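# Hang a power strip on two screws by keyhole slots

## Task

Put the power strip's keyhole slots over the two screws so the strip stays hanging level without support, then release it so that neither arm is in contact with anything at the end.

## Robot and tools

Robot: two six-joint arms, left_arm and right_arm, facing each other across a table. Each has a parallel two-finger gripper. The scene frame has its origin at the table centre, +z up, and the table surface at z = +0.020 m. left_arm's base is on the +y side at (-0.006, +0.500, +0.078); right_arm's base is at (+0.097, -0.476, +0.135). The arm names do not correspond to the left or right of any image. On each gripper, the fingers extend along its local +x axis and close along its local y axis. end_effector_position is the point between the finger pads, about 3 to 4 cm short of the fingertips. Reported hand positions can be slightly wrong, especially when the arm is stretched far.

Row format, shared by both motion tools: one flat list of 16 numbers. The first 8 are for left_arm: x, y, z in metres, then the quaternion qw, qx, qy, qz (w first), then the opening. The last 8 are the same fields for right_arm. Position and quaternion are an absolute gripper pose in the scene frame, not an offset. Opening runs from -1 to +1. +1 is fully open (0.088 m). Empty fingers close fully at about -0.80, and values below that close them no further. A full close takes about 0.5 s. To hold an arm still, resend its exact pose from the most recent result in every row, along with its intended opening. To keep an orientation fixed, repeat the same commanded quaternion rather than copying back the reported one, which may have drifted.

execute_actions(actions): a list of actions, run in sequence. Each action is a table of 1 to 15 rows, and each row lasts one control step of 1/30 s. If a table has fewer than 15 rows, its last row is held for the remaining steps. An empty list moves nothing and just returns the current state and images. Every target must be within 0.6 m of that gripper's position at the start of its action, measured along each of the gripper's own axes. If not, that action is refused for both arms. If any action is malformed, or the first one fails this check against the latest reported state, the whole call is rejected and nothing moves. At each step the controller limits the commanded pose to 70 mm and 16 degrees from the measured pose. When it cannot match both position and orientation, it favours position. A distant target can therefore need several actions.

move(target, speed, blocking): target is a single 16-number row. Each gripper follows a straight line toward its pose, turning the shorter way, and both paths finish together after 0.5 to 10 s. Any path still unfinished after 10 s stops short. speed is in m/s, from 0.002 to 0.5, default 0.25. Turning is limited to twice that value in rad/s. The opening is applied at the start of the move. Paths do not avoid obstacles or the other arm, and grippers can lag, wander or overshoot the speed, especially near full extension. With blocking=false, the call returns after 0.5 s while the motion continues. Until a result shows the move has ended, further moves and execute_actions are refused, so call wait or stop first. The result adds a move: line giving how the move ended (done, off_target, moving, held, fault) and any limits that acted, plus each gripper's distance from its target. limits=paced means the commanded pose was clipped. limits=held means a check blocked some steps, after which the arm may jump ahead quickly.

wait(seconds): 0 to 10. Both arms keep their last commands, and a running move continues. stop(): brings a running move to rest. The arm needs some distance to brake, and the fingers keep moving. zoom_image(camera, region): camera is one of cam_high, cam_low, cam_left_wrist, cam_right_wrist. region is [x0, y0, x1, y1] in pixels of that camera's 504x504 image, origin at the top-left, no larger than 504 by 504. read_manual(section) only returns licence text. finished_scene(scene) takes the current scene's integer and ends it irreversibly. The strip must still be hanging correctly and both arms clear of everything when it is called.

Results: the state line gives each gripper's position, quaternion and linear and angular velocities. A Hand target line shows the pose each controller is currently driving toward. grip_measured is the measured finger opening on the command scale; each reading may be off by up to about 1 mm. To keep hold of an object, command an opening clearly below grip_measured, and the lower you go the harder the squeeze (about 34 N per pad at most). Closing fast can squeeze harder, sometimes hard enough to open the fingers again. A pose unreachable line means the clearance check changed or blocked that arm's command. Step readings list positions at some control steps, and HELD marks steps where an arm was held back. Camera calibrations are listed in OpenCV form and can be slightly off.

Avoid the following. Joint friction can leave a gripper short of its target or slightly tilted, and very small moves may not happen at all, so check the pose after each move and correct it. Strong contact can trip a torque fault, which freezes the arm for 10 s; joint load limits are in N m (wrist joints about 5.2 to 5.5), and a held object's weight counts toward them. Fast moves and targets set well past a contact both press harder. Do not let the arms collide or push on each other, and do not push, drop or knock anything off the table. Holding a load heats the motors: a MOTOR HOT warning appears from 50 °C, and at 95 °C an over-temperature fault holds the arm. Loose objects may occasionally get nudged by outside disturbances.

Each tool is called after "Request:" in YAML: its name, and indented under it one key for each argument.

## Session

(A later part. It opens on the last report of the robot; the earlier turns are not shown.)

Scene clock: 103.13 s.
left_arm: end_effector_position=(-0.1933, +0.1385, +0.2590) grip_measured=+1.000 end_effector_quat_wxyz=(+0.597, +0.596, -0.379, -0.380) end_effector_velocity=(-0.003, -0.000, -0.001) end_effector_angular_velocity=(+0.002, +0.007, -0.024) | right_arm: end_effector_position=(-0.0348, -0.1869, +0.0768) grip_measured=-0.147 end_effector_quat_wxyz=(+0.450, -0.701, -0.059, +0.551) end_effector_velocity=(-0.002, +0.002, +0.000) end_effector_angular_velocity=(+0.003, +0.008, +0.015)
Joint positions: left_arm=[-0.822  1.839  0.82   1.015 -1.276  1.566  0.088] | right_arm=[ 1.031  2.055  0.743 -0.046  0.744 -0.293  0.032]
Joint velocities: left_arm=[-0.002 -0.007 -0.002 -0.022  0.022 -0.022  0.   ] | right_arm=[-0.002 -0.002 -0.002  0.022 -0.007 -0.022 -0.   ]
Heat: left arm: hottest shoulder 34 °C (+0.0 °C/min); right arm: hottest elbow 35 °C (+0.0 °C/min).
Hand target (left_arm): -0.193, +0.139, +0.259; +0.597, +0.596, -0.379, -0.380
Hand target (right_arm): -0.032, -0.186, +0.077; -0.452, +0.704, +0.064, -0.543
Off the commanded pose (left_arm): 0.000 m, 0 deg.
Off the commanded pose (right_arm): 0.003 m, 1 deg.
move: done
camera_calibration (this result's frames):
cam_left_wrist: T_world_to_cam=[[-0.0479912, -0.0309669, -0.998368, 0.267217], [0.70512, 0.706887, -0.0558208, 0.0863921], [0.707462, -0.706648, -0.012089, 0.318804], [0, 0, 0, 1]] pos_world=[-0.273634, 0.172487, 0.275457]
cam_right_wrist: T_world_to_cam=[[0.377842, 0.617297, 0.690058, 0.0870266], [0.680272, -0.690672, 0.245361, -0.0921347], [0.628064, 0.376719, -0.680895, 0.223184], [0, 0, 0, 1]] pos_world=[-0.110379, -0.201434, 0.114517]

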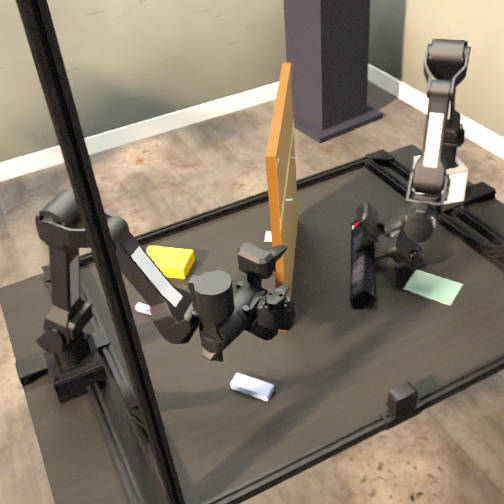

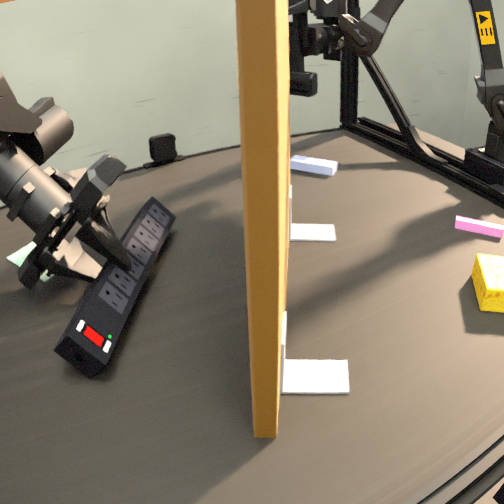

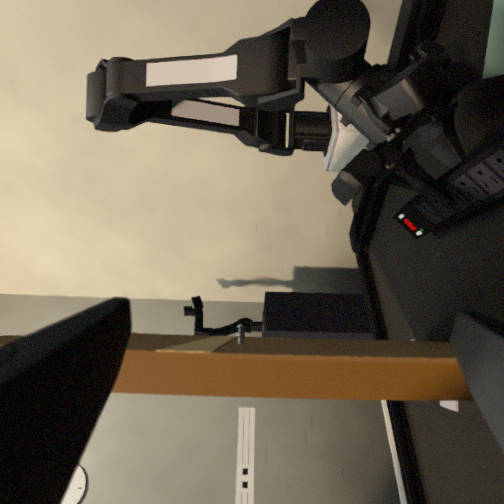

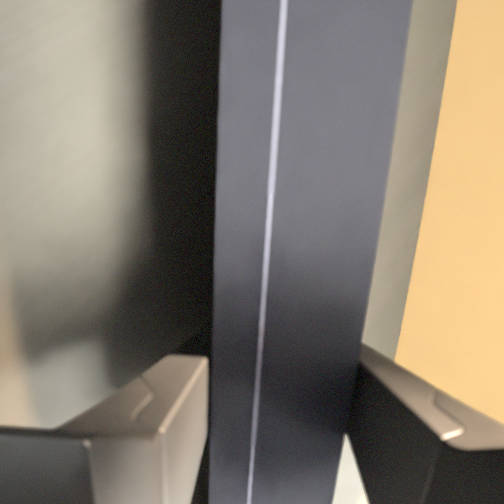

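Request:
execute_actions:
  actions:
    - [[-0.1932,0.1386,0.2591,0.597,0.596,-0.379,-0.380,1, -0.032,-0.186,0.076,0.4526,-0.7042,-0.0641,0.5432,-0.6],[-0.1932,0.1386,0.2591,0.597,0.596,-0.379,-0.380,1, -0.032,-0.186,0.075,0.4526,-0.7042,-0.0641,0.5432,-0.55],[-0.1932,0.1386,0.2591,0.597,0.596,-0.379,-0.380,1, -0.032,-0.186,0.074,0.4526,-0.7042,-0.0641,0.5432,-0.5],[-0.1932,0.1386,0.2591,0.597,0.596,-0.379,-0.380,1, -0.032,-0.186,0.074,0.4526,-0.7042,-0.0641,0.5432,-0.42],[-0.1932,0.1386,0.2591,0.597,0.596,-0.379,-0.380,1, -0.032,-0.186,0.074,0.4526,-0.7042,-0.0641,0.5432,-0.34],[-0.1932,0.1386,0.2591,0.597,0.596,-0.379,-0.380,1, -0.032,-0.186,0.074,0.4526,-0.7042,-0.0641,0.5432,-0.26],[-0.1932,0.1386,0.2591,0.597,0.596,-0.379,-0.380,1, -0.032,-0.186,0.074,0.4526,-0.7042,-0.0641,0.5432,-0.2],[-0.1932,0.1386,0.2591,0.597,0.596,-0.379,-0.380,1, -0.032,-0.186,0.074,0.4526,-0.7042,-0.0641,0.5432,-0.16],[-0.1932,0.1386,0.2591,0.597,0.596,-0.379,-0.380,1, -0.032,-0.186,0.074,0.4526,-0.7042,-0.0641,0.5432,-0.13],[-0.1932,0.1386,0.2591,0.597,0.596,-0.379,-0.380,1, -0.032,-0.186,0.074,0.4526,-0.7042,-0.0641,0.5432,-0.10],[-0.1932,0.1386,0.2591,0.597,0.596,-0.379,-0.380,1, -0.032,-0.186,0.074,0.4526,-0.7042,-0.0641,0.5432,-0.07],[-0.1932,0.1386,0.2591,0.597,0.596,-0.379,-0.380,1, -0.032,-0.186,0.074,0.4526,-0.7042,-0.0641,0.5432,-0.04],[-0.1932,0.1386,0.2591,0.597,0.596,-0.379,-0.380,1, -0.032,-0.186,0.074,0.4526,-0.7042,-0.0641,0.5432,-0.01],[-0.1932,0.1386,0.2591,0.597,0.596,-0.379,-0.380,1, -0.032,-0.186,0.074,0.4526,-0.7042,-0.0641,0.5432,0.02],[-0.1932,0.1386,0.2591,0.597,0.596,-0.379,-0.380,1, -0.032,-0.186,0.074,0.4526,-0.7042,-0.0641,0.5432,0.05]]
    - [[-0.1932,0.1386,0.2591,0.597,0.596,-0.379,-0.380,1, -0.032,-0.186,0.074,0.4526,-0.7042,-0.0641,0.5432,0.08],[-0.1932,0.1386,0.2591,0.597,0.596,-0.379,-0.380,1, -0.032,-0.186,0.074,0.4526,-0.7042,-0.0641,0.5432,0.11],[-0.1932,0.1386,0.2591,0.597,0.596,-0.379,-0.380,1, -0.032,-0.186,0.074,0.4526,-0.7042,-0.0641,0.5432,0.14],[-0.1932,0.1386,0.2591,0.597,0.596,-0.379,-0.380,1, -0.032,-0.186,0.074,0.4526,-0.7042,-0.0641,0.5432,0.17],[-0.1932,0.1386,0.2591,0.597,0.596,-0.379,-0.380,1, -0.032,-0.186,0.074,0.4526,-0.7042,-0.0641,0.5432,0.20],[-0.1932,0.1386,0.2591,0.597,0.596,-0.379,-0.380,1, -0.032,-0.186,0.074,0.4526,-0.7042,-0.0641,0.5432,0.23],[-0.1932,0.1386,0.2591,0.597,0.596,-0.379,-0.380,1, -0.032,-0.186,0.074,0.4526,-0.7042,-0.0641,0.5432,0.26],[-0.1932,0.1386,0.2591,0.597,0.596,-0.379,-0.380,1, -0.032,-0.186,0.074,0.4526,-0.7042,-0.0641,0.5432,0.29],[-0.1932,0.1386,0.2591,0.597,0.596,-0.379,-0.380,1, -0.032,-0.186,0.074,0.4526,-0.7042,-0.0641,0.5432,0.32],[-0.1932,0.1386,0.2591,0.597,0.596,-0.379,-0.380,1, -0.032,-0.186,0.074,0.4526,-0.7042,-0.0641,0.5432,0.35],[-0.1932,0.1386,0.2591,0.597,0.596,-0.379,-0.380,1, -0.032,-0.186,0.074,0.4526,-0.7042,-0.0641,0.5432,0.38],[-0.1932,0.1386,0.2591,0.597,0.596,-0.379,-0.380,1, -0.032,-0.186,0.074,0.4526,-0.7042,-0.0641,0.5432,0.41],[-0.1932,0.1386,0.2591,0.597,0.596,-0.379,-0.380,1, -0.032,-0.186,0.074,0.4526,-0.7042,-0.0641,0.5432,0.44],[-0.1932,0.1386,0.2591,0.597,0.596,-0.379,-0.380,1, -0.032,-0.186,0.074,0.4526,-0.7042,-0.0641,0.5432,0.46],[-0.1932,0.1386,0.2591,0.597,0.596,-0.379,-0.380,1, -0.032,-0.186,0.074,0.4526,-0.7042,-0.0641,0.5432,0.48]]

Scene clock: 121.70 s.
left_arm: end_effector_position=(-0.1933, +0.1385, +0.2590) grip_measured=+1.000 end_effector_quat_wxyz=(+0.597, +0.596, -0.379, -0.380) end_effector_velocity=(+0.000, -0.001, -0.002) end_effector_angular_velocity=(+0.024, -0.036, -0.005) | right_arm: end_effector_position=(-0.0341, -0.1857, +0.0755) grip_measured=+0.402 end_effector_quat_wxyz=(+0.453, -0.701, -0.063, +0.547) end_effector_velocity=(+0.002, +0.000, -0.002) end_effector_angular_velocity=(-0.012, -0.006, +0.010)
Joint positions: left_arm=[-0.822  1.839  0.82   1.016 -1.276  1.566  0.088] | right_arm=[ 1.032  2.066  0.743 -0.031  0.758 -0.297  0.059]
Joint velocities: left_arm=[ 0.002 -0.002 -0.002 -0.022  0.007  0.022  0.   ] | right_arm=[-0.007  0.002 -0.002  0.007 -0.007 -0.022  0.037]
Heat: left arm: hottest shoulder 35 °C (+1.0 °C/min); right arm: hottest shoulder 35 °C (+0.0 °C/min).
Hand target (left_arm): -0.193, +0.139, +0.259; +0.597, +0.596, -0.379, -0.380
Hand target (right_arm): -0.032, -0.186, +0.074; -0.453, +0.704, +0.064, -0.543
Off the commanded pose (left_arm): 0.000 m, 0 deg.
Off the commanded pose (right_arm): 0.003 m, 1 deg.
Step readings (end_effector_position; steps 1 to 15: 1st action; 16 to 30: 2nd action):
0: left_arm (-0.1933, +0.1385, +0.2590) | right_arm (-0.0349, -0.1867, +0.0764)
1: left_arm (-0.1933, +0.1385, +0.2590) | right_arm (-0.0348, -0.1868, +0.0762)
2: left_arm (-0.1933, +0.1385, +0.2590) | right_arm (-0.0348, -0.1867, +0.0762)
4: left_arm (-0.1933, +0.1385, +0.2590) | right_arm (-0.0347, -0.1862, +0.0761)
8: left_arm (-0.1933, +0.1385, +0.2590) | right_arm (-0.0346, -0.1859, +0.0759)
15: left_arm (-0.1933, +0.1385, +0.2590) | right_arm (-0.0344, -0.1857, +0.0759)
16: left_arm (-0.1933, +0.1385, +0.2590) | right_arm (-0.0344, -0.1857, +0.0758)
17: left_arm (-0.1933, +0.1385, +0.2590) | right_arm (-0.0344, -0.1857, +0.0758)
19: left_arm (-0.1933, +0.1385, +0.2590) | right_arm (-0.0343, -0.1857, +0.0757)
23: left_arm (-0.1933, +0.1385, +0.2590) | right_arm (-0.0343, -0.1857, +0.0757)
30: end_effector_position above
camera_calibration (this result's frames):
cam_left_wrist: T_world_to_cam=[[-0.0482742, -0.0312217, -0.998346, 0.267235], [0.705104, 0.706873, -0.0562011, 0.086492], [0.707459, -0.706651, -0.0121092, 0.318809], [0, 0, 0, 1]] pos_world=[-0.27363, 0.172491, 0.275514]
cam_right_wrist: T_world_to_cam=[[0.371318, 0.610466, 0.699611, 0.0846973], [0.677957, -0.69309, 0.24495, -0.0920428], [0.634427, 0.383352, -0.671226, 0.222107], [0, 0, 0, 1]] pos_world=[-0.109959, -0.200644, 0.112375]

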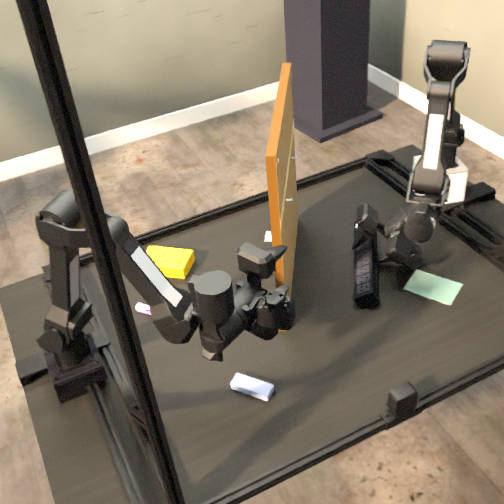

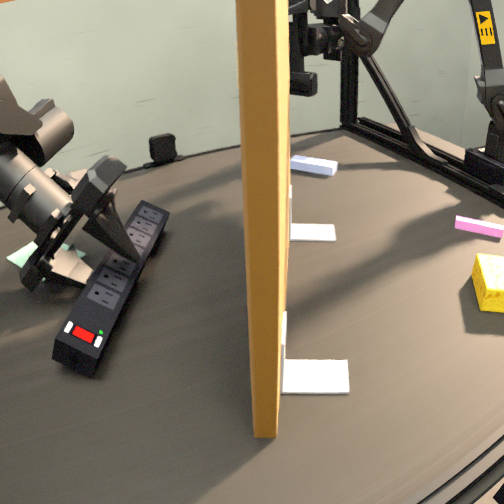

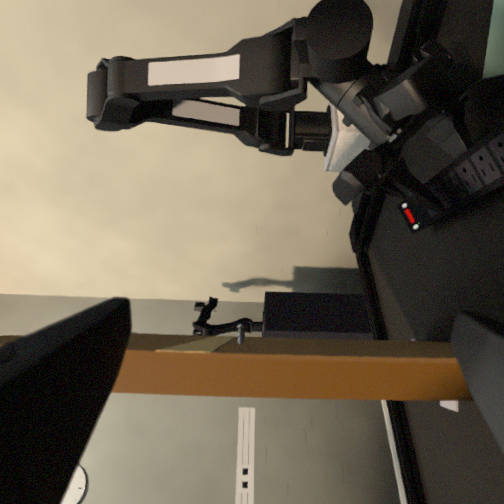

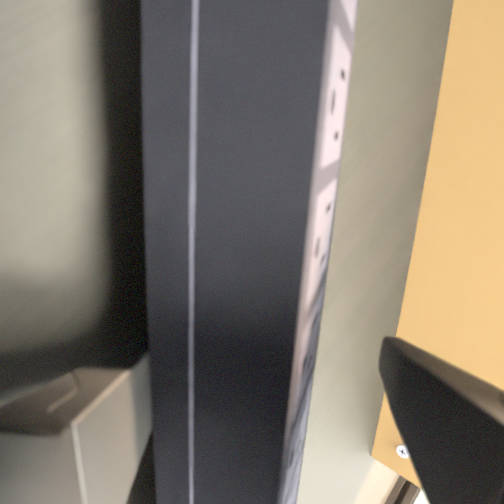

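Request:
move:
  target: [-0.1932,0.1386,0.2591,0.597,0.596,-0.379,-0.380,1, -0.0505,-0.2095,0.0755,0.4526,-0.7042,-0.0641,0.5432,0.5]
  speed: 0.03

Scene clock: 124.20 s.
left_arm: end_effector_position=(-0.1933, +0.1385, +0.2590) grip_measured=+1.000 end_effector_quat_wxyz=(+0.597, +0.596, -0.379, -0.380) end_effector_velocity=(+0.000, -0.001, +0.001) end_effector_angular_velocity=(-0.008, +0.012, -0.005) | right_arm: end_effector_position=(-0.0484, -0.2110, +0.0750) grip_measured=+0.500 end_effector_quat_wxyz=(+0.450, -0.706, -0.063, +0.543) end_effector_velocity=(+0.001, -0.003, -0.000) end_effector_angular_velocity=(-0.014, -0.004, -0.002)
Joint positions: left_arm=[-0.822  1.839  0.82   1.016 -1.276  1.566  0.088] | right_arm=[ 1.134  2.066  0.752 -0.153  0.775 -0.155  0.064]
Joint velocities: left_arm=[ 0.002 -0.002 -0.002  0.007  0.007 -0.007  0.   ] | right_arm=[ 0.002 -0.002  0.002 -0.022 -0.007  0.007 -0.   ]
Heat: left arm: hottest shoulder 35 °C (+1.0 °C/min); right arm: hottest shoulder 35 °C (-1.0 °C/min).
Hand target (left_arm): -0.193, +0.139, +0.259; +0.597, +0.596, -0.379, -0.380
Hand target (right_arm): -0.050, -0.210, +0.076; -0.453, +0.704, +0.064, -0.543
Off the commanded pose (left_arm): 0.000 m, 0 deg.
Off the commanded pose (right_arm): 0.003 m, 0 deg.
move: done
camera_calibration (this result's frames):
cam_left_wrist: T_world_to_cam=[[-0.0482742, -0.0312217, -0.998346, 0.267235], [0.705104, 0.706873, -0.0562011, 0.086492], [0.707459, -0.706651, -0.0121092, 0.318809], [0, 0, 0, 1]] pos_world=[-0.27363, 0.172491, 0.275514]
cam_right_wrist: T_world_to_cam=[[0.364226, 0.616526, 0.698022, 0.106797], [0.674428, -0.691484, 0.258836, -0.100609], [0.642251, 0.376491, -0.667659, 0.239216], [0, 0, 0, 1]] pos_world=[-0.124682, -0.225476, 0.111209]

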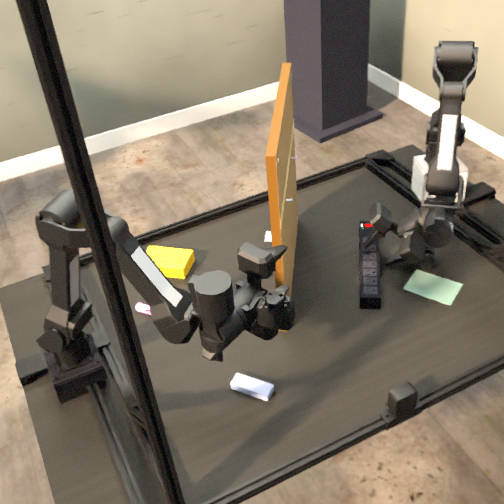

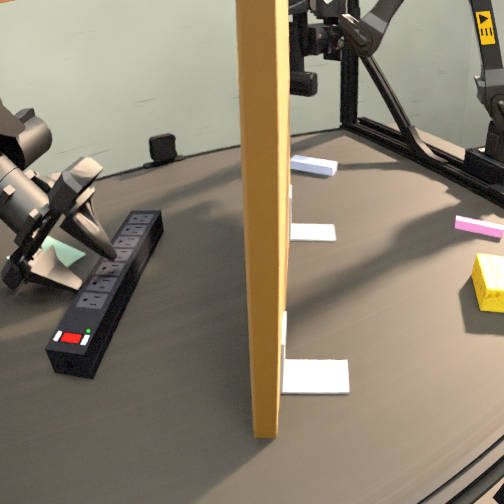

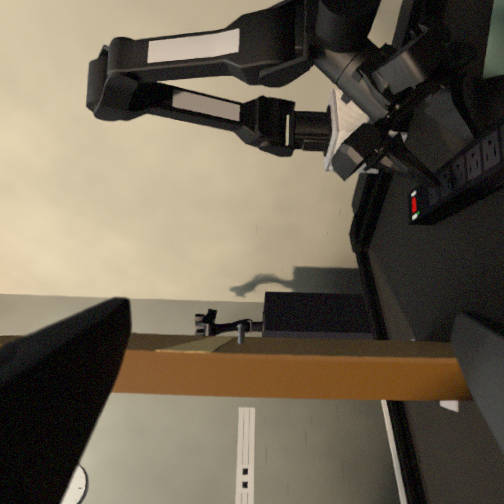

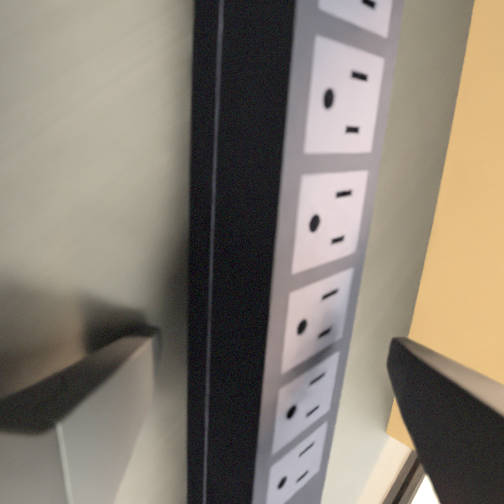

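Request:
move:
  target: [-0.1932,0.1386,0.2591,0.597,0.596,-0.379,-0.380,1, -0.0306,-0.181,0.115,0.2103,-0.6751,0.2103,0.6751,0.55]
  speed: 0.35

Scene clock: 129.03 s.
left_arm: end_effector_position=(-0.1933, +0.1385, +0.2590) grip_measured=+1.000 end_effector_quat_wxyz=(+0.597, +0.596, -0.379, -0.380) end_effector_velocity=(+0.001, +0.002, +0.003) end_effector_angular_velocity=(-0.024, +0.042, +0.005) | right_arm: end_effector_position=(-0.0299, -0.1826, +0.1171) grip_measured=+0.550 end_effector_quat_wxyz=(+0.214, -0.676, +0.210, +0.673) end_effector_velocity=(-0.000, +0.003, +0.003) end_effector_angular_velocity=(+0.004, +0.010, +0.000)
Joint positions: left_arm=[-0.822  1.839  0.82   1.016 -1.276  1.566  0.088] | right_arm=[ 0.689  1.944  1.07  -0.694  0.007 -0.55   0.066]
Joint velocities: left_arm=[-0.002 -0.007 -0.002  0.007 -0.007 -0.037  0.   ] | right_arm=[-0.007 -0.002  0.012 -0.007 -0.007 -0.007 -0.   ]
Heat: left arm: hottest shoulder 35 °C (+1.0 °C/min); right arm: hottest shoulder 36 °C (+0.0 °C/min).
Hand target (left_arm): -0.193, +0.139, +0.259; +0.597, +0.596, -0.379, -0.380
Hand target (right_arm): -0.030, -0.181, +0.116; -0.211, +0.676, -0.211, -0.674
Off the commanded pose (left_arm): 0.000 m, 0 deg.
Off the commanded pose (right_arm): 0.003 m, 0 deg.
move: done
camera_calibration (this result's frames):
cam_left_wrist: T_world_to_cam=[[-0.0482742, -0.0312217, -0.998346, 0.267235], [0.705104, 0.706873, -0.0562011, 0.086492], [0.707459, -0.706651, -0.0121092, 0.318809], [0, 0, 0, 1]] pos_world=[-0.27363, 0.172491, 0.275514]
cam_right_wrist: T_world_to_cam=[[0.533509, 0.845794, 0.000476736, 0.18181], [0.802916, -0.50664, 0.314074, -0.0732562], [0.265883, -0.167179, -0.949398, 0.167245], [0, 0, 0, 1]] pos_world=[-0.0826465, -0.162929, 0.181703]

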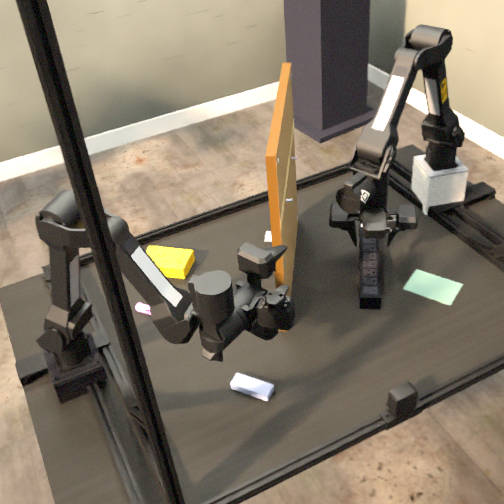

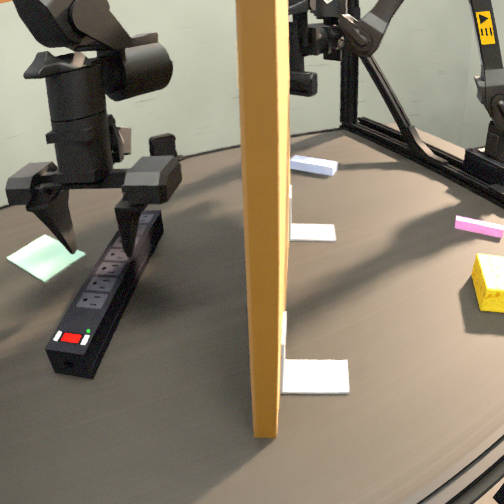

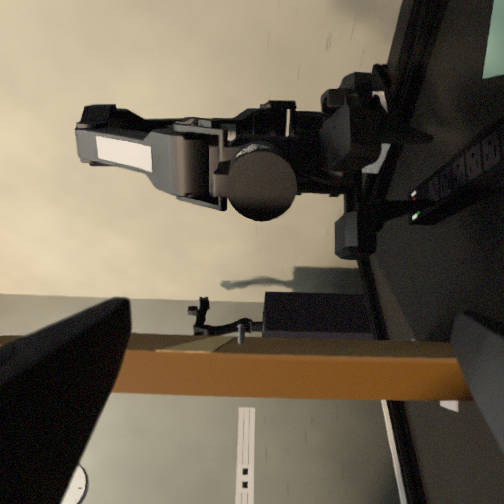

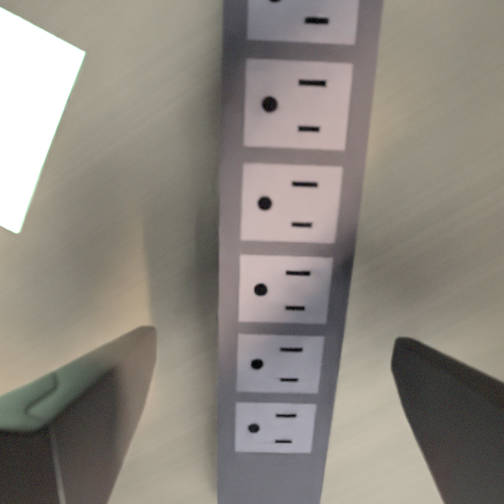

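Request:
move:
  target: [-0.1932,0.1386,0.2591,0.597,0.596,-0.379,-0.380,1, -0.026,-0.181,0.059,0.2103,-0.6751,0.2103,0.6751,0.65]
  speed: 0.1

Scene clock: 132.60 s.
left_arm: end_effector_position=(-0.1933, +0.1385, +0.2590) grip_measured=+1.000 end_effector_quat_wxyz=(+0.597, +0.596, -0.379, -0.380) end_effector_velocity=(+0.002, +0.002, -0.002) end_effector_angular_velocity=(+0.005, -0.002, +0.020) | right_arm: end_effector_position=(-0.0280, -0.1768, +0.0641) grip_measured=+0.650 end_effector_quat_wxyz=(+0.217, -0.672, +0.205, +0.678) end_effector_velocity=(-0.000, -0.001, -0.003) end_effector_angular_velocity=(-0.005, +0.006, +0.005)
Joint positions: left_arm=[-0.822  1.839  0.82   1.016 -1.276  1.566  0.088] | right_arm=[ 0.675  2.088  1.018 -0.484  0.005 -0.566  0.071]
Joint velocities: left_arm=[-0.002  0.002 -0.002 -0.007 -0.022 -0.007  0.   ] | right_arm=[-0.002  0.007 -0.002  0.007 -0.007 -0.007 -0.   ]
Heat: left arm: hottest shoulder 35 °C (+1.0 °C/min); right arm: hottest shoulder 36 °C (+0.0 °C/min).
Hand target (left_arm): -0.193, +0.139, +0.259; +0.597, +0.596, -0.379, -0.380
Hand target (right_arm): -0.026, -0.181, +0.059; -0.210, +0.675, -0.210, -0.675
Off the commanded pose (left_arm): 0.000 m, 0 deg.
Off the commanded pose (right_arm): 0.007 m, 1 deg.
move: done
camera_calibration (this result's frames):
cam_left_wrist: T_world_to_cam=[[-0.0482742, -0.0312217, -0.998346, 0.267235], [0.705104, 0.706873, -0.0562011, 0.086492], [0.707459, -0.706651, -0.0121092, 0.318809], [0, 0, 0, 1]] pos_world=[-0.27363, 0.172491, 0.275514]
cam_right_wrist: T_world_to_cam=[[0.53126, 0.847179, 0.00711705, 0.175702], [0.80668, -0.508394, 0.301335, -0.0544945], [0.258903, -0.154346, -0.953492, 0.119735], [0, 0, 0, 1]] pos_world=[-0.0803836, -0.158075, 0.129337]

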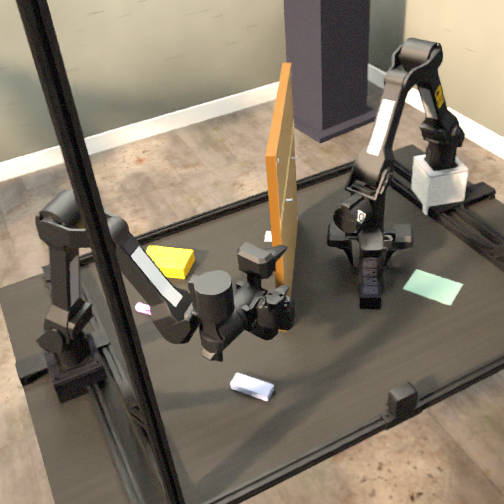

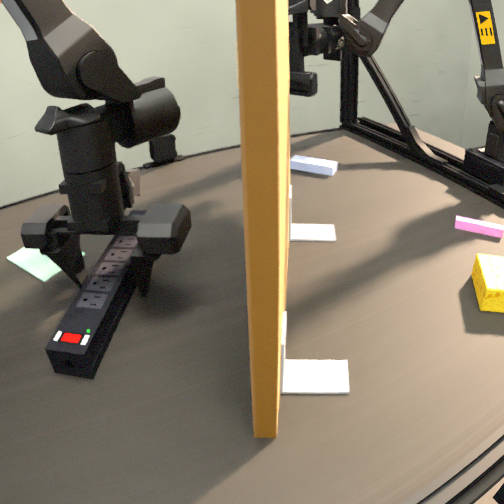

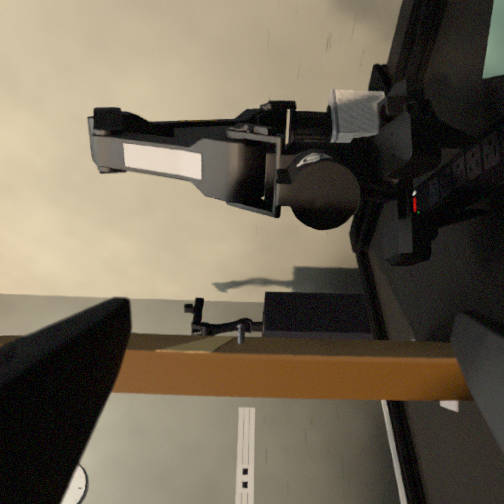

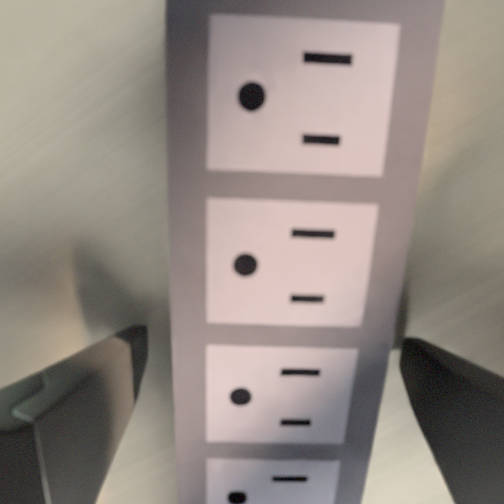

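Request:
execute_actions:
  actions:
    - [[-0.1932,0.1386,0.2591,0.597,0.596,-0.379,-0.380,1, -0.026,-0.181,0.0585,0.208,-0.676,0.212,0.674,0.6],[-0.1932,0.1386,0.2591,0.597,0.596,-0.379,-0.380,1, -0.026,-0.1815,0.058,0.206,-0.677,0.214,0.673,0.55],[-0.1932,0.1386,0.2591,0.597,0.596,-0.379,-0.380,1, -0.026,-0.182,0.0575,0.204,-0.678,0.216,0.672,0.5],[-0.1932,0.1386,0.2591,0.597,0.596,-0.379,-0.380,1, -0.026,-0.182,0.057,0.204,-0.678,0.216,0.672,0.45],[-0.1932,0.1386,0.2591,0.597,0.596,-0.379,-0.380,1, -0.026,-0.182,0.057,0.204,-0.678,0.216,0.672,0.4],[-0.1932,0.1386,0.2591,0.597,0.596,-0.379,-0.380,1, -0.026,-0.182,0.057,0.204,-0.678,0.216,0.672,0.36],[-0.1932,0.1386,0.2591,0.597,0.596,-0.379,-0.380,1, -0.026,-0.182,0.057,0.204,-0.678,0.216,0.672,0.32],[-0.1932,0.1386,0.2591,0.597,0.596,-0.379,-0.380,1, -0.026,-0.182,0.057,0.204,-0.678,0.216,0.672,0.28],[-0.1932,0.1386,0.2591,0.597,0.596,-0.379,-0.380,1, -0.026,-0.182,0.057,0.204,-0.678,0.216,0.672,0.25],[-0.1932,0.1386,0.2591,0.597,0.596,-0.379,-0.380,1, -0.026,-0.182,0.057,0.204,-0.678,0.216,0.672,0.22],[-0.1932,0.1386,0.2591,0.597,0.596,-0.379,-0.380,1, -0.026,-0.182,0.057,0.204,-0.678,0.216,0.672,0.19],[-0.1932,0.1386,0.2591,0.597,0.596,-0.379,-0.380,1, -0.026,-0.182,0.057,0.204,-0.678,0.216,0.672,0.16],[-0.1932,0.1386,0.2591,0.597,0.596,-0.379,-0.380,1, -0.026,-0.182,0.057,0.204,-0.678,0.216,0.672,0.13],[-0.1932,0.1386,0.2591,0.597,0.596,-0.379,-0.380,1, -0.026,-0.182,0.057,0.204,-0.678,0.216,0.672,0.10],[-0.1932,0.1386,0.2591,0.597,0.596,-0.379,-0.380,1, -0.026,-0.182,0.057,0.204,-0.678,0.216,0.672,0.07]]
    - [[-0.1932,0.1386,0.2591,0.597,0.596,-0.379,-0.380,1, -0.026,-0.182,0.057,0.204,-0.678,0.216,0.672,0.0],[-0.1932,0.1386,0.2591,0.597,0.596,-0.379,-0.380,1, -0.026,-0.182,0.057,0.204,-0.678,0.216,0.672,-0.1],[-0.1932,0.1386,0.2591,0.597,0.596,-0.379,-0.380,1, -0.026,-0.182,0.057,0.204,-0.678,0.216,0.672,-0.2],[-0.1932,0.1386,0.2591,0.597,0.596,-0.379,-0.380,1, -0.026,-0.182,0.057,0.204,-0.678,0.216,0.672,-0.3],[-0.1932,0.1386,0.2591,0.597,0.596,-0.379,-0.380,1, -0.026,-0.182,0.057,0.204,-0.678,0.216,0.672,-0.4],[-0.1932,0.1386,0.2591,0.597,0.596,-0.379,-0.380,1, -0.026,-0.182,0.057,0.204,-0.678,0.216,0.672,-0.5],[-0.1932,0.1386,0.2591,0.597,0.596,-0.379,-0.380,1, -0.026,-0.182,0.057,0.204,-0.678,0.216,0.672,-0.6]]

Scene clock: 145.67 s.
left_arm: end_effector_position=(-0.1933, +0.1385, +0.2590) grip_measured=+1.000 end_effector_quat_wxyz=(+0.597, +0.596, -0.379, -0.380) end_effector_velocity=(-0.002, +0.002, +0.001) end_effector_angular_velocity=(-0.008, +0.018, +0.000) | right_arm: end_effector_position=(-0.0255, -0.1805, +0.0606) grip_measured=+0.087 end_effector_quat_wxyz=(+0.210, -0.677, +0.212, +0.673) end_effector_velocity=(-0.001, +0.001, +0.000) end_effector_angular_velocity=(+0.004, +0.010, +0.005)
Joint positions: left_arm=[-0.822  1.839  0.82   1.016 -1.276  1.566  0.088] | right_arm=[ 0.672  2.1    1.019 -0.495  0.003 -0.57   0.043]
Joint velocities: left_arm=[-0.007 -0.002  0.002 -0.007 -0.007 -0.022  0.   ] | right_arm=[-0.002 -0.002 -0.002  0.007 -0.007 -0.007  0.   ]
Heat: left arm: hottest shoulder 36 °C (+2.0 °C/min); right arm: hottest shoulder 36 °C (+1.0 °C/min).
Hand target (left_arm): -0.193, +0.139, +0.259; +0.597, +0.596, -0.379, -0.380
Hand target (right_arm): -0.026, -0.182, +0.057; -0.204, +0.678, -0.216, -0.672
Off the commanded pose (left_arm): 0.000 m, 0 deg.
Off the commanded pose (right_arm): 0.004 m, 1 deg.
Step readings (end_effector_position; steps 1 to 15: 1st action; 16 to 30: 2nd action):
0: left_arm (-0.1933, +0.1385, +0.2590) | right_arm (-0.0280, -0.1767, +0.0637)
1: left_arm (-0.1933, +0.1385, +0.2590) | right_arm (-0.0280, -0.1768, +0.0635)
2: left_arm (-0.1933, +0.1385, +0.2590) | right_arm (-0.0278, -0.1771, +0.0632)
4: left_arm (-0.1933, +0.1385, +0.2590) | right_arm (-0.0272, -0.1789, +0.0622)
8: left_arm (-0.1933, +0.1385, +0.2590) | right_arm (-0.0261, -0.1804, +0.0606)
15: left_arm (-0.1933, +0.1385, +0.2590) | right_arm (-0.0257, -0.1807, +0.0606)
16: left_arm (-0.1933, +0.1385, +0.2590) | right_arm (-0.0257, -0.1808, +0.0605)
17: left_arm (-0.1933, +0.1385, +0.2590) | right_arm (-0.0255, -0.1806, +0.0605)
19: left_arm (-0.1933, +0.1385, +0.2590) | right_arm (-0.0255, -0.1805, +0.0606)
23: left_arm (-0.1933, +0.1385, +0.2590) | right_arm (-0.0255, -0.1805, +0.0606)
30: end_effector_position above
camera_calibration (this result's frames):
cam_left_wrist: T_world_to_cam=[[-0.0479293, -0.0310602, -0.998368, 0.267284], [0.705124, 0.706882, -0.0558432, 0.0864019], [0.707463, -0.706649, -0.0119791, 0.318776], [0, 0, 0, 1]] pos_world=[-0.273635, 0.172489, 0.275492]
cam_right_wrist: T_world_to_cam=[[0.531252, 0.84718, -0.00761194, 0.178401], [0.804481, -0.501618, 0.318104, -0.0572571], [0.265673, -0.175117, -0.948025, 0.11122], [0, 0, 0, 1]] pos_world=[-0.0782616, -0.160382, 0.125011]

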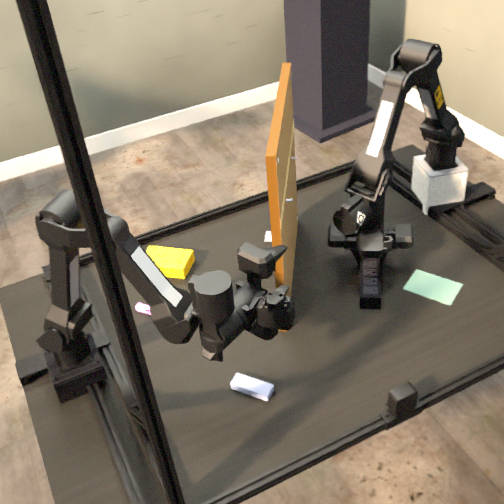

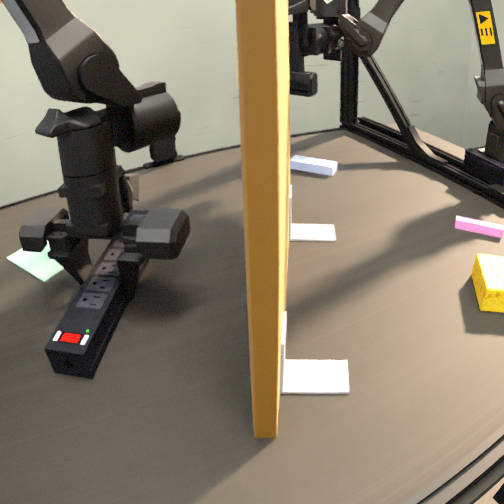

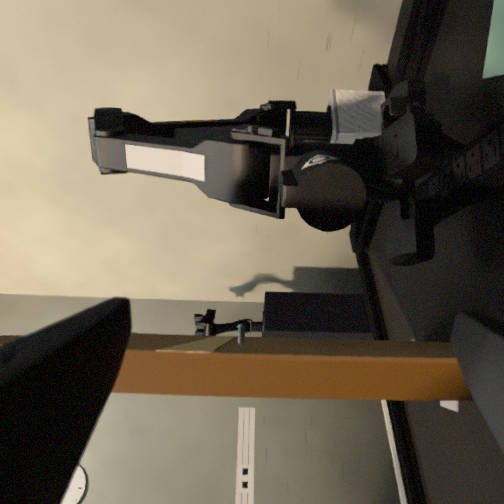

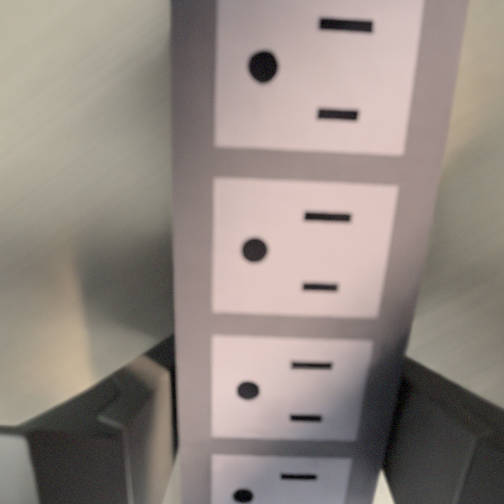

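Request:
move:
  target: [-0.1932,0.1386,0.2591,0.597,0.596,-0.379,-0.380,1, -0.03,-0.18,0.11,0.2103,-0.6751,0.2103,0.6751,-0.6]
  speed: 0.12

Request:
move:
  target: [-0.1932,0.1386,0.2591,0.597,0.596,-0.379,-0.380,1, -0.085,-0.14,0.295,0.4975,-0.1333,-0.2218,0.8279,-0.6]
  speed: 0.35

Scene clock: 157.10 s.
left_arm: end_effector_position=(-0.1932, +0.1386, +0.2592) grip_measured=+1.000 end_effector_quat_wxyz=(+0.597, +0.596, -0.379, -0.380) end_effector_velocity=(-0.001, +0.001, +0.001) end_effector_angular_velocity=(-0.001, +0.005, -0.010) | right_arm: end_effector_position=(-0.0250, -0.1888, +0.0987) grip_measured=+0.085 end_effector_quat_wxyz=(+0.199, -0.685, +0.220, +0.665) end_effector_velocity=(+0.003, -0.004, +0.002) end_effector_angular_velocity=(-0.019, +0.000, -0.000)
Joint positions: left_arm=[-0.822  1.838  0.82   1.016 -1.276  1.566  0.088] | right_arm=[ 0.68   1.995  1.054 -0.671  0.003 -0.565  0.043]
Joint velocities: left_arm=[-0.002 -0.007 -0.002 -0.007  0.007 -0.007  0.   ] | right_arm=[-0.007 -0.007 -0.002 -0.022 -0.007 -0.007 -0.   ]
Heat: left arm: hottest shoulder 36 °C (+2.0 °C/min); right arm: hottest shoulder 37 °C (+2.0 °C/min).
Hand target (left_arm): -0.193, +0.139, +0.259; +0.597, +0.596, -0.379, -0.380
Hand target (right_arm): -0.030, -0.180, +0.110; -0.210, +0.675, -0.210, -0.675
Off the commanded pose (left_arm): 0.000 m, 0 deg.
Off the commanded pose (right_arm): 0.015 m, 2 deg.
move: off_target (right_arm)
camera_calibration (this result's frames):
cam_left_wrist: T_world_to_cam=[[-0.0482124, -0.031315, -0.998346, 0.267399], [0.705108, 0.706868, -0.0562235, 0.0864776], [0.707459, -0.706652, -0.0119993, 0.318781], [0, 0, 0, 1]] pos_world=[-0.273609, 0.172513, 0.275644]
cam_right_wrist: T_world_to_cam=[[0.527948, 0.848803, -0.028363, 0.187723], [0.801842, -0.487178, 0.345986, -0.0740324], [0.279856, -0.205405, -0.937811, 0.139441], [0, 0, 0, 1]] pos_world=[-0.0787693, -0.166765, 0.161708]

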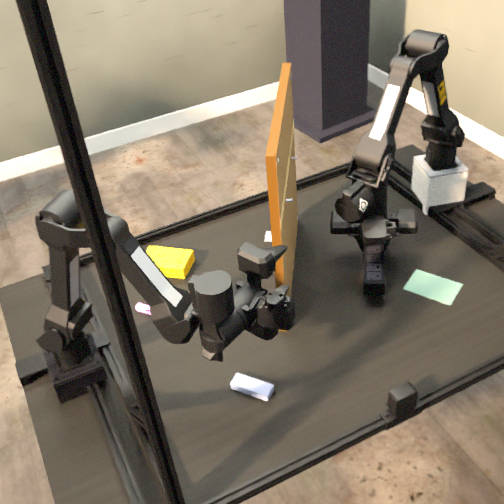

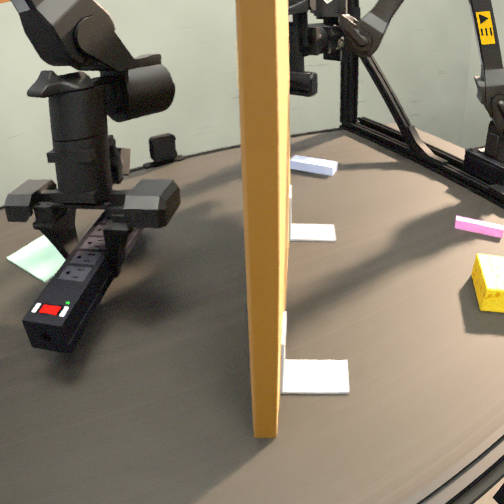

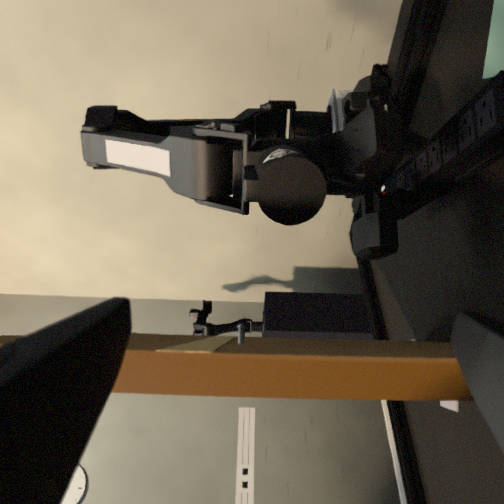

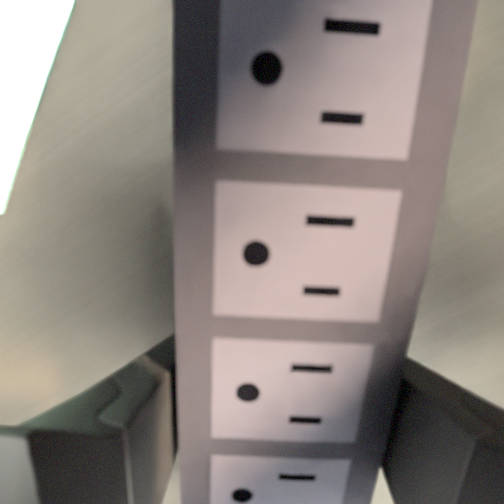

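Scene clock: 159.97 s.
left_arm: end_effector_position=(-0.1932, +0.1386, +0.2592) grip_measured=+1.000 end_effector_quat_wxyz=(+0.597, +0.596, -0.379, -0.380) end_effector_velocity=(-0.001, +0.000, -0.001) end_effector_angular_velocity=(+0.008, -0.012, -0.010) | right_arm: end_effector_position=(-0.0845, -0.1413, +0.2829) grip_measured=+0.086 end_effector_quat_wxyz=(+0.487, -0.150, -0.212, +0.834) end_effector_velocity=(-0.002, -0.001, -0.002) end_effector_angular_velocity=(-0.002, +0.008, +0.009)
Joint positions: left_arm=[-0.822  1.838  0.82   1.016 -1.276  1.566  0.088] | right_arm=[ 0.772  1.586  0.359  1.183 -0.006 -0.524  0.043]
Joint velocities: left_arm=[-0.002 -0.002 -0.002 -0.007  0.007  0.007  0.   ] | right_arm=[ 0.002  0.017 -0.002  0.022 -0.007  0.007 -0.   ]
Heat: left arm: hottest shoulder 36 °C (+2.0 °C/min); right arm: hottest shoulder 37 °C (+2.0 °C/min).
Hand target (left_arm): -0.193, +0.139, +0.259; +0.597, +0.596, -0.379, -0.380
Hand target (right_arm): -0.086, -0.140, +0.295; +0.493, -0.132, -0.222, +0.831
Off the commanded pose (left_arm): 0.000 m, 0 deg.
Off the commanded pose (right_arm): 0.012 m, 3 deg.
move: off_target (right_arm)
camera_calibration (this result's frames):
cam_left_wrist: T_world_to_cam=[[-0.0482124, -0.031315, -0.998346, 0.267399], [0.705108, 0.706868, -0.0562235, 0.0864776], [0.707459, -0.706652, -0.0119993, 0.318781], [0, 0, 0, 1]] pos_world=[-0.273609, 0.172513, 0.275644]
cam_right_wrist: T_world_to_cam=[[0.723661, 0.431402, 0.538709, -0.0187898], [0.617835, -0.0570936, -0.784232, 0.298061], [-0.307562, 0.900352, -0.307851, 0.26699], [0, 0, 0, 1]] pos_world=[-0.0884389, -0.215261, 0.326064]

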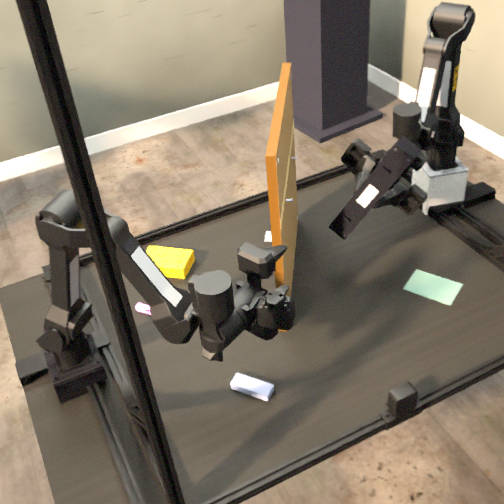

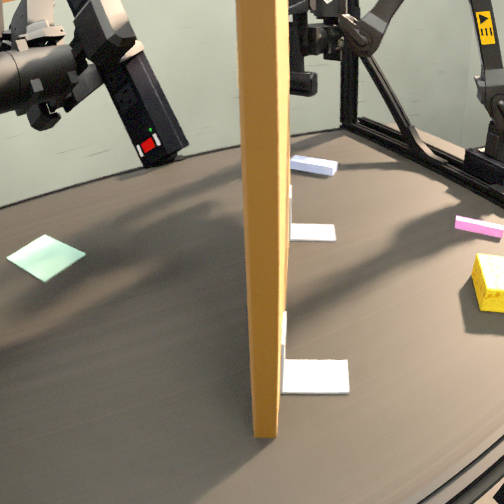

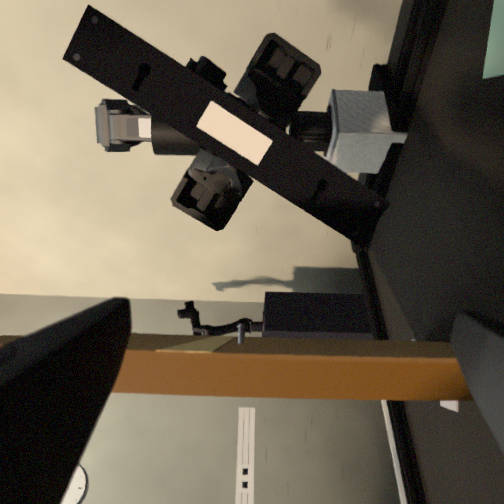

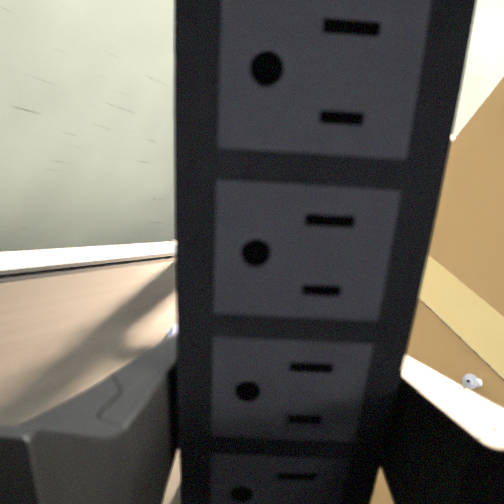

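Request:
zoom_image:
  camera: "cam_left_wrist"
  region: [55, 0, 181, 126]

Request:
zoom_image:
  camera: "cam_left_wrist"
  region: [274, 134, 400, 260]

Request:
zoom_image:
  camera: "cam_left_wrist"
  region: [170, 70, 296, 196]

Region (55, 0, 181, 126) of cam_left_wrist's 504x504 image, scaled by 4.000, with more detail than that image has.

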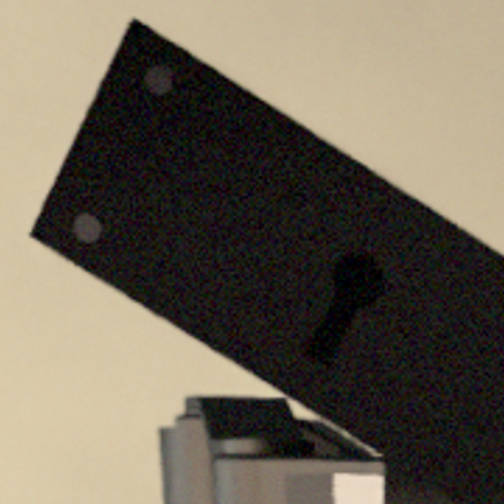

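Region (274, 134, 400, 260) of cam_left_wrist's 504x504 image, scaled by 4.000, with more detail than that image has.

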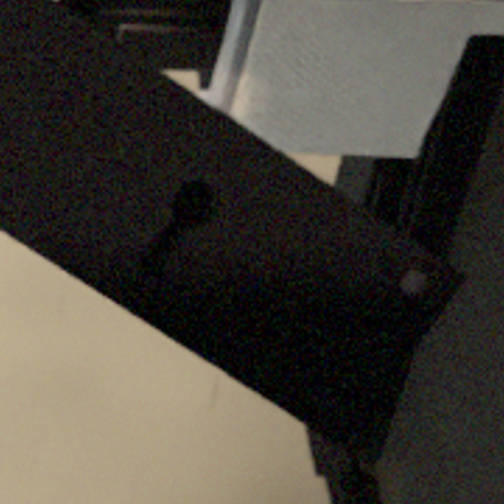

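Region (170, 70, 296, 196) of cam_left_wrist's 504x504 image, scaled by 4.000, with more detail than that image has.

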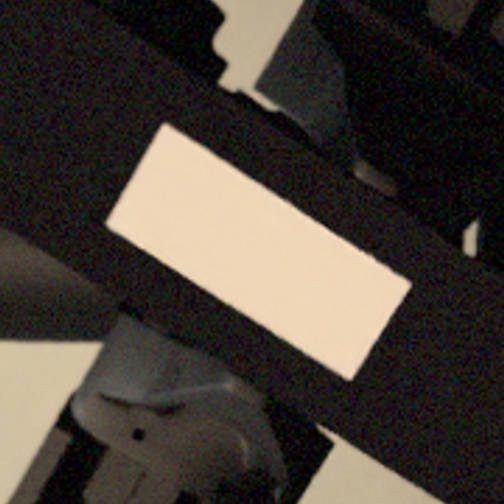

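Request:
move:
  target: [-0.1932,0.1386,0.2591,0.597,0.596,-0.379,-0.380,1, -0.022,-0.138,0.298,0.6417,-0.6105,-0.3288,0.3286,-0.6]
  speed: 0.35

Scene clock: 198.73 s.
left_arm: end_effector_position=(-0.1932, +0.1386, +0.2592) grip_measured=+1.000 end_effector_quat_wxyz=(+0.597, +0.596, -0.379, -0.380) end_effector_velocity=(-0.003, +0.001, -0.001) end_effector_angular_velocity=(+0.008, -0.012, -0.015) | right_arm: end_effector_position=(-0.0223, -0.1384, +0.2925) grip_measured=+0.086 end_effector_quat_wxyz=(+0.634, -0.616, -0.333, +0.328) end_effector_velocity=(+0.001, +0.001, +0.003) end_effector_angular_velocity=(+0.021, -0.011, -0.012)
Joint positions: left_arm=[-0.822  1.838  0.82   1.016 -1.276  1.566  0.088] | right_arm=[ 1.04   1.833  0.609  1.31   1.361 -1.637  0.043]
Joint velocities: left_arm=[-0.007 -0.002 -0.002 -0.007  0.007  0.007  0.   ] | right_arm=[-0.002  0.042  0.002  0.154  0.007 -0.11  -0.   ]
Heat: left arm: hottest shoulder 36 °C (+1.0 °C/min); right arm: hottest wrist pitch 45 °C (+9.1 °C/min).
Hand target (left_arm): -0.193, +0.139, +0.259; +0.597, +0.596, -0.379, -0.380
Hand target (right_arm): -0.022, -0.137, +0.298; +0.643, -0.608, -0.330, +0.328
Off the commanded pose (left_arm): 0.000 m, 0 deg.
Off the commanded pose (right_arm): 0.006 m, 1 deg.
move: done
camera_calibration (this result's frames):
cam_left_wrist: T_world_to_cam=[[-0.0482124, -0.031315, -0.998346, 0.267399], [0.705108, 0.706868, -0.0562235, 0.0864776], [0.707459, -0.706652, -0.0119993, 0.318781], [0, 0, 0, 1]] pos_world=[-0.273609, 0.172513, 0.275644]
cam_right_wrist: T_world_to_cam=[[-0.0291401, 0.00607096, 0.999557, -0.280692], [0.608515, -0.793222, 0.0225578, -0.0707212], [0.793007, 0.608902, 0.0194203, 0.174884], [0, 0, 0, 1]] pos_world=[-0.103829, -0.160881, 0.278767]

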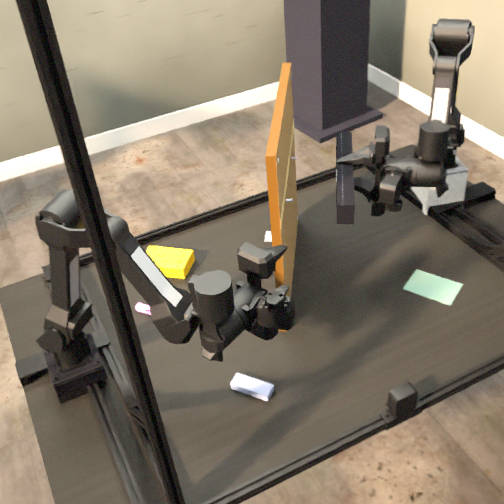

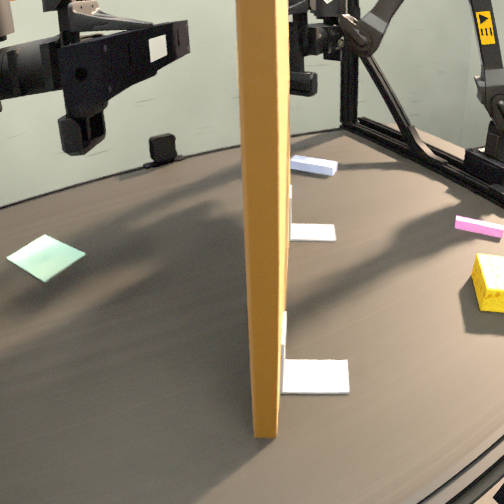

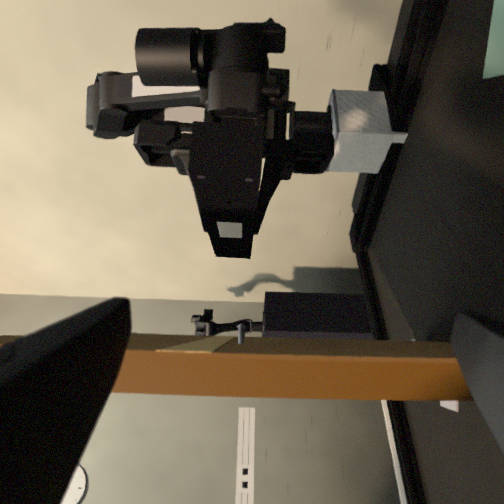

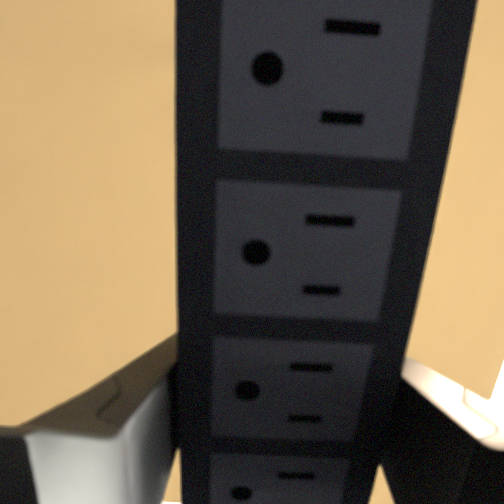

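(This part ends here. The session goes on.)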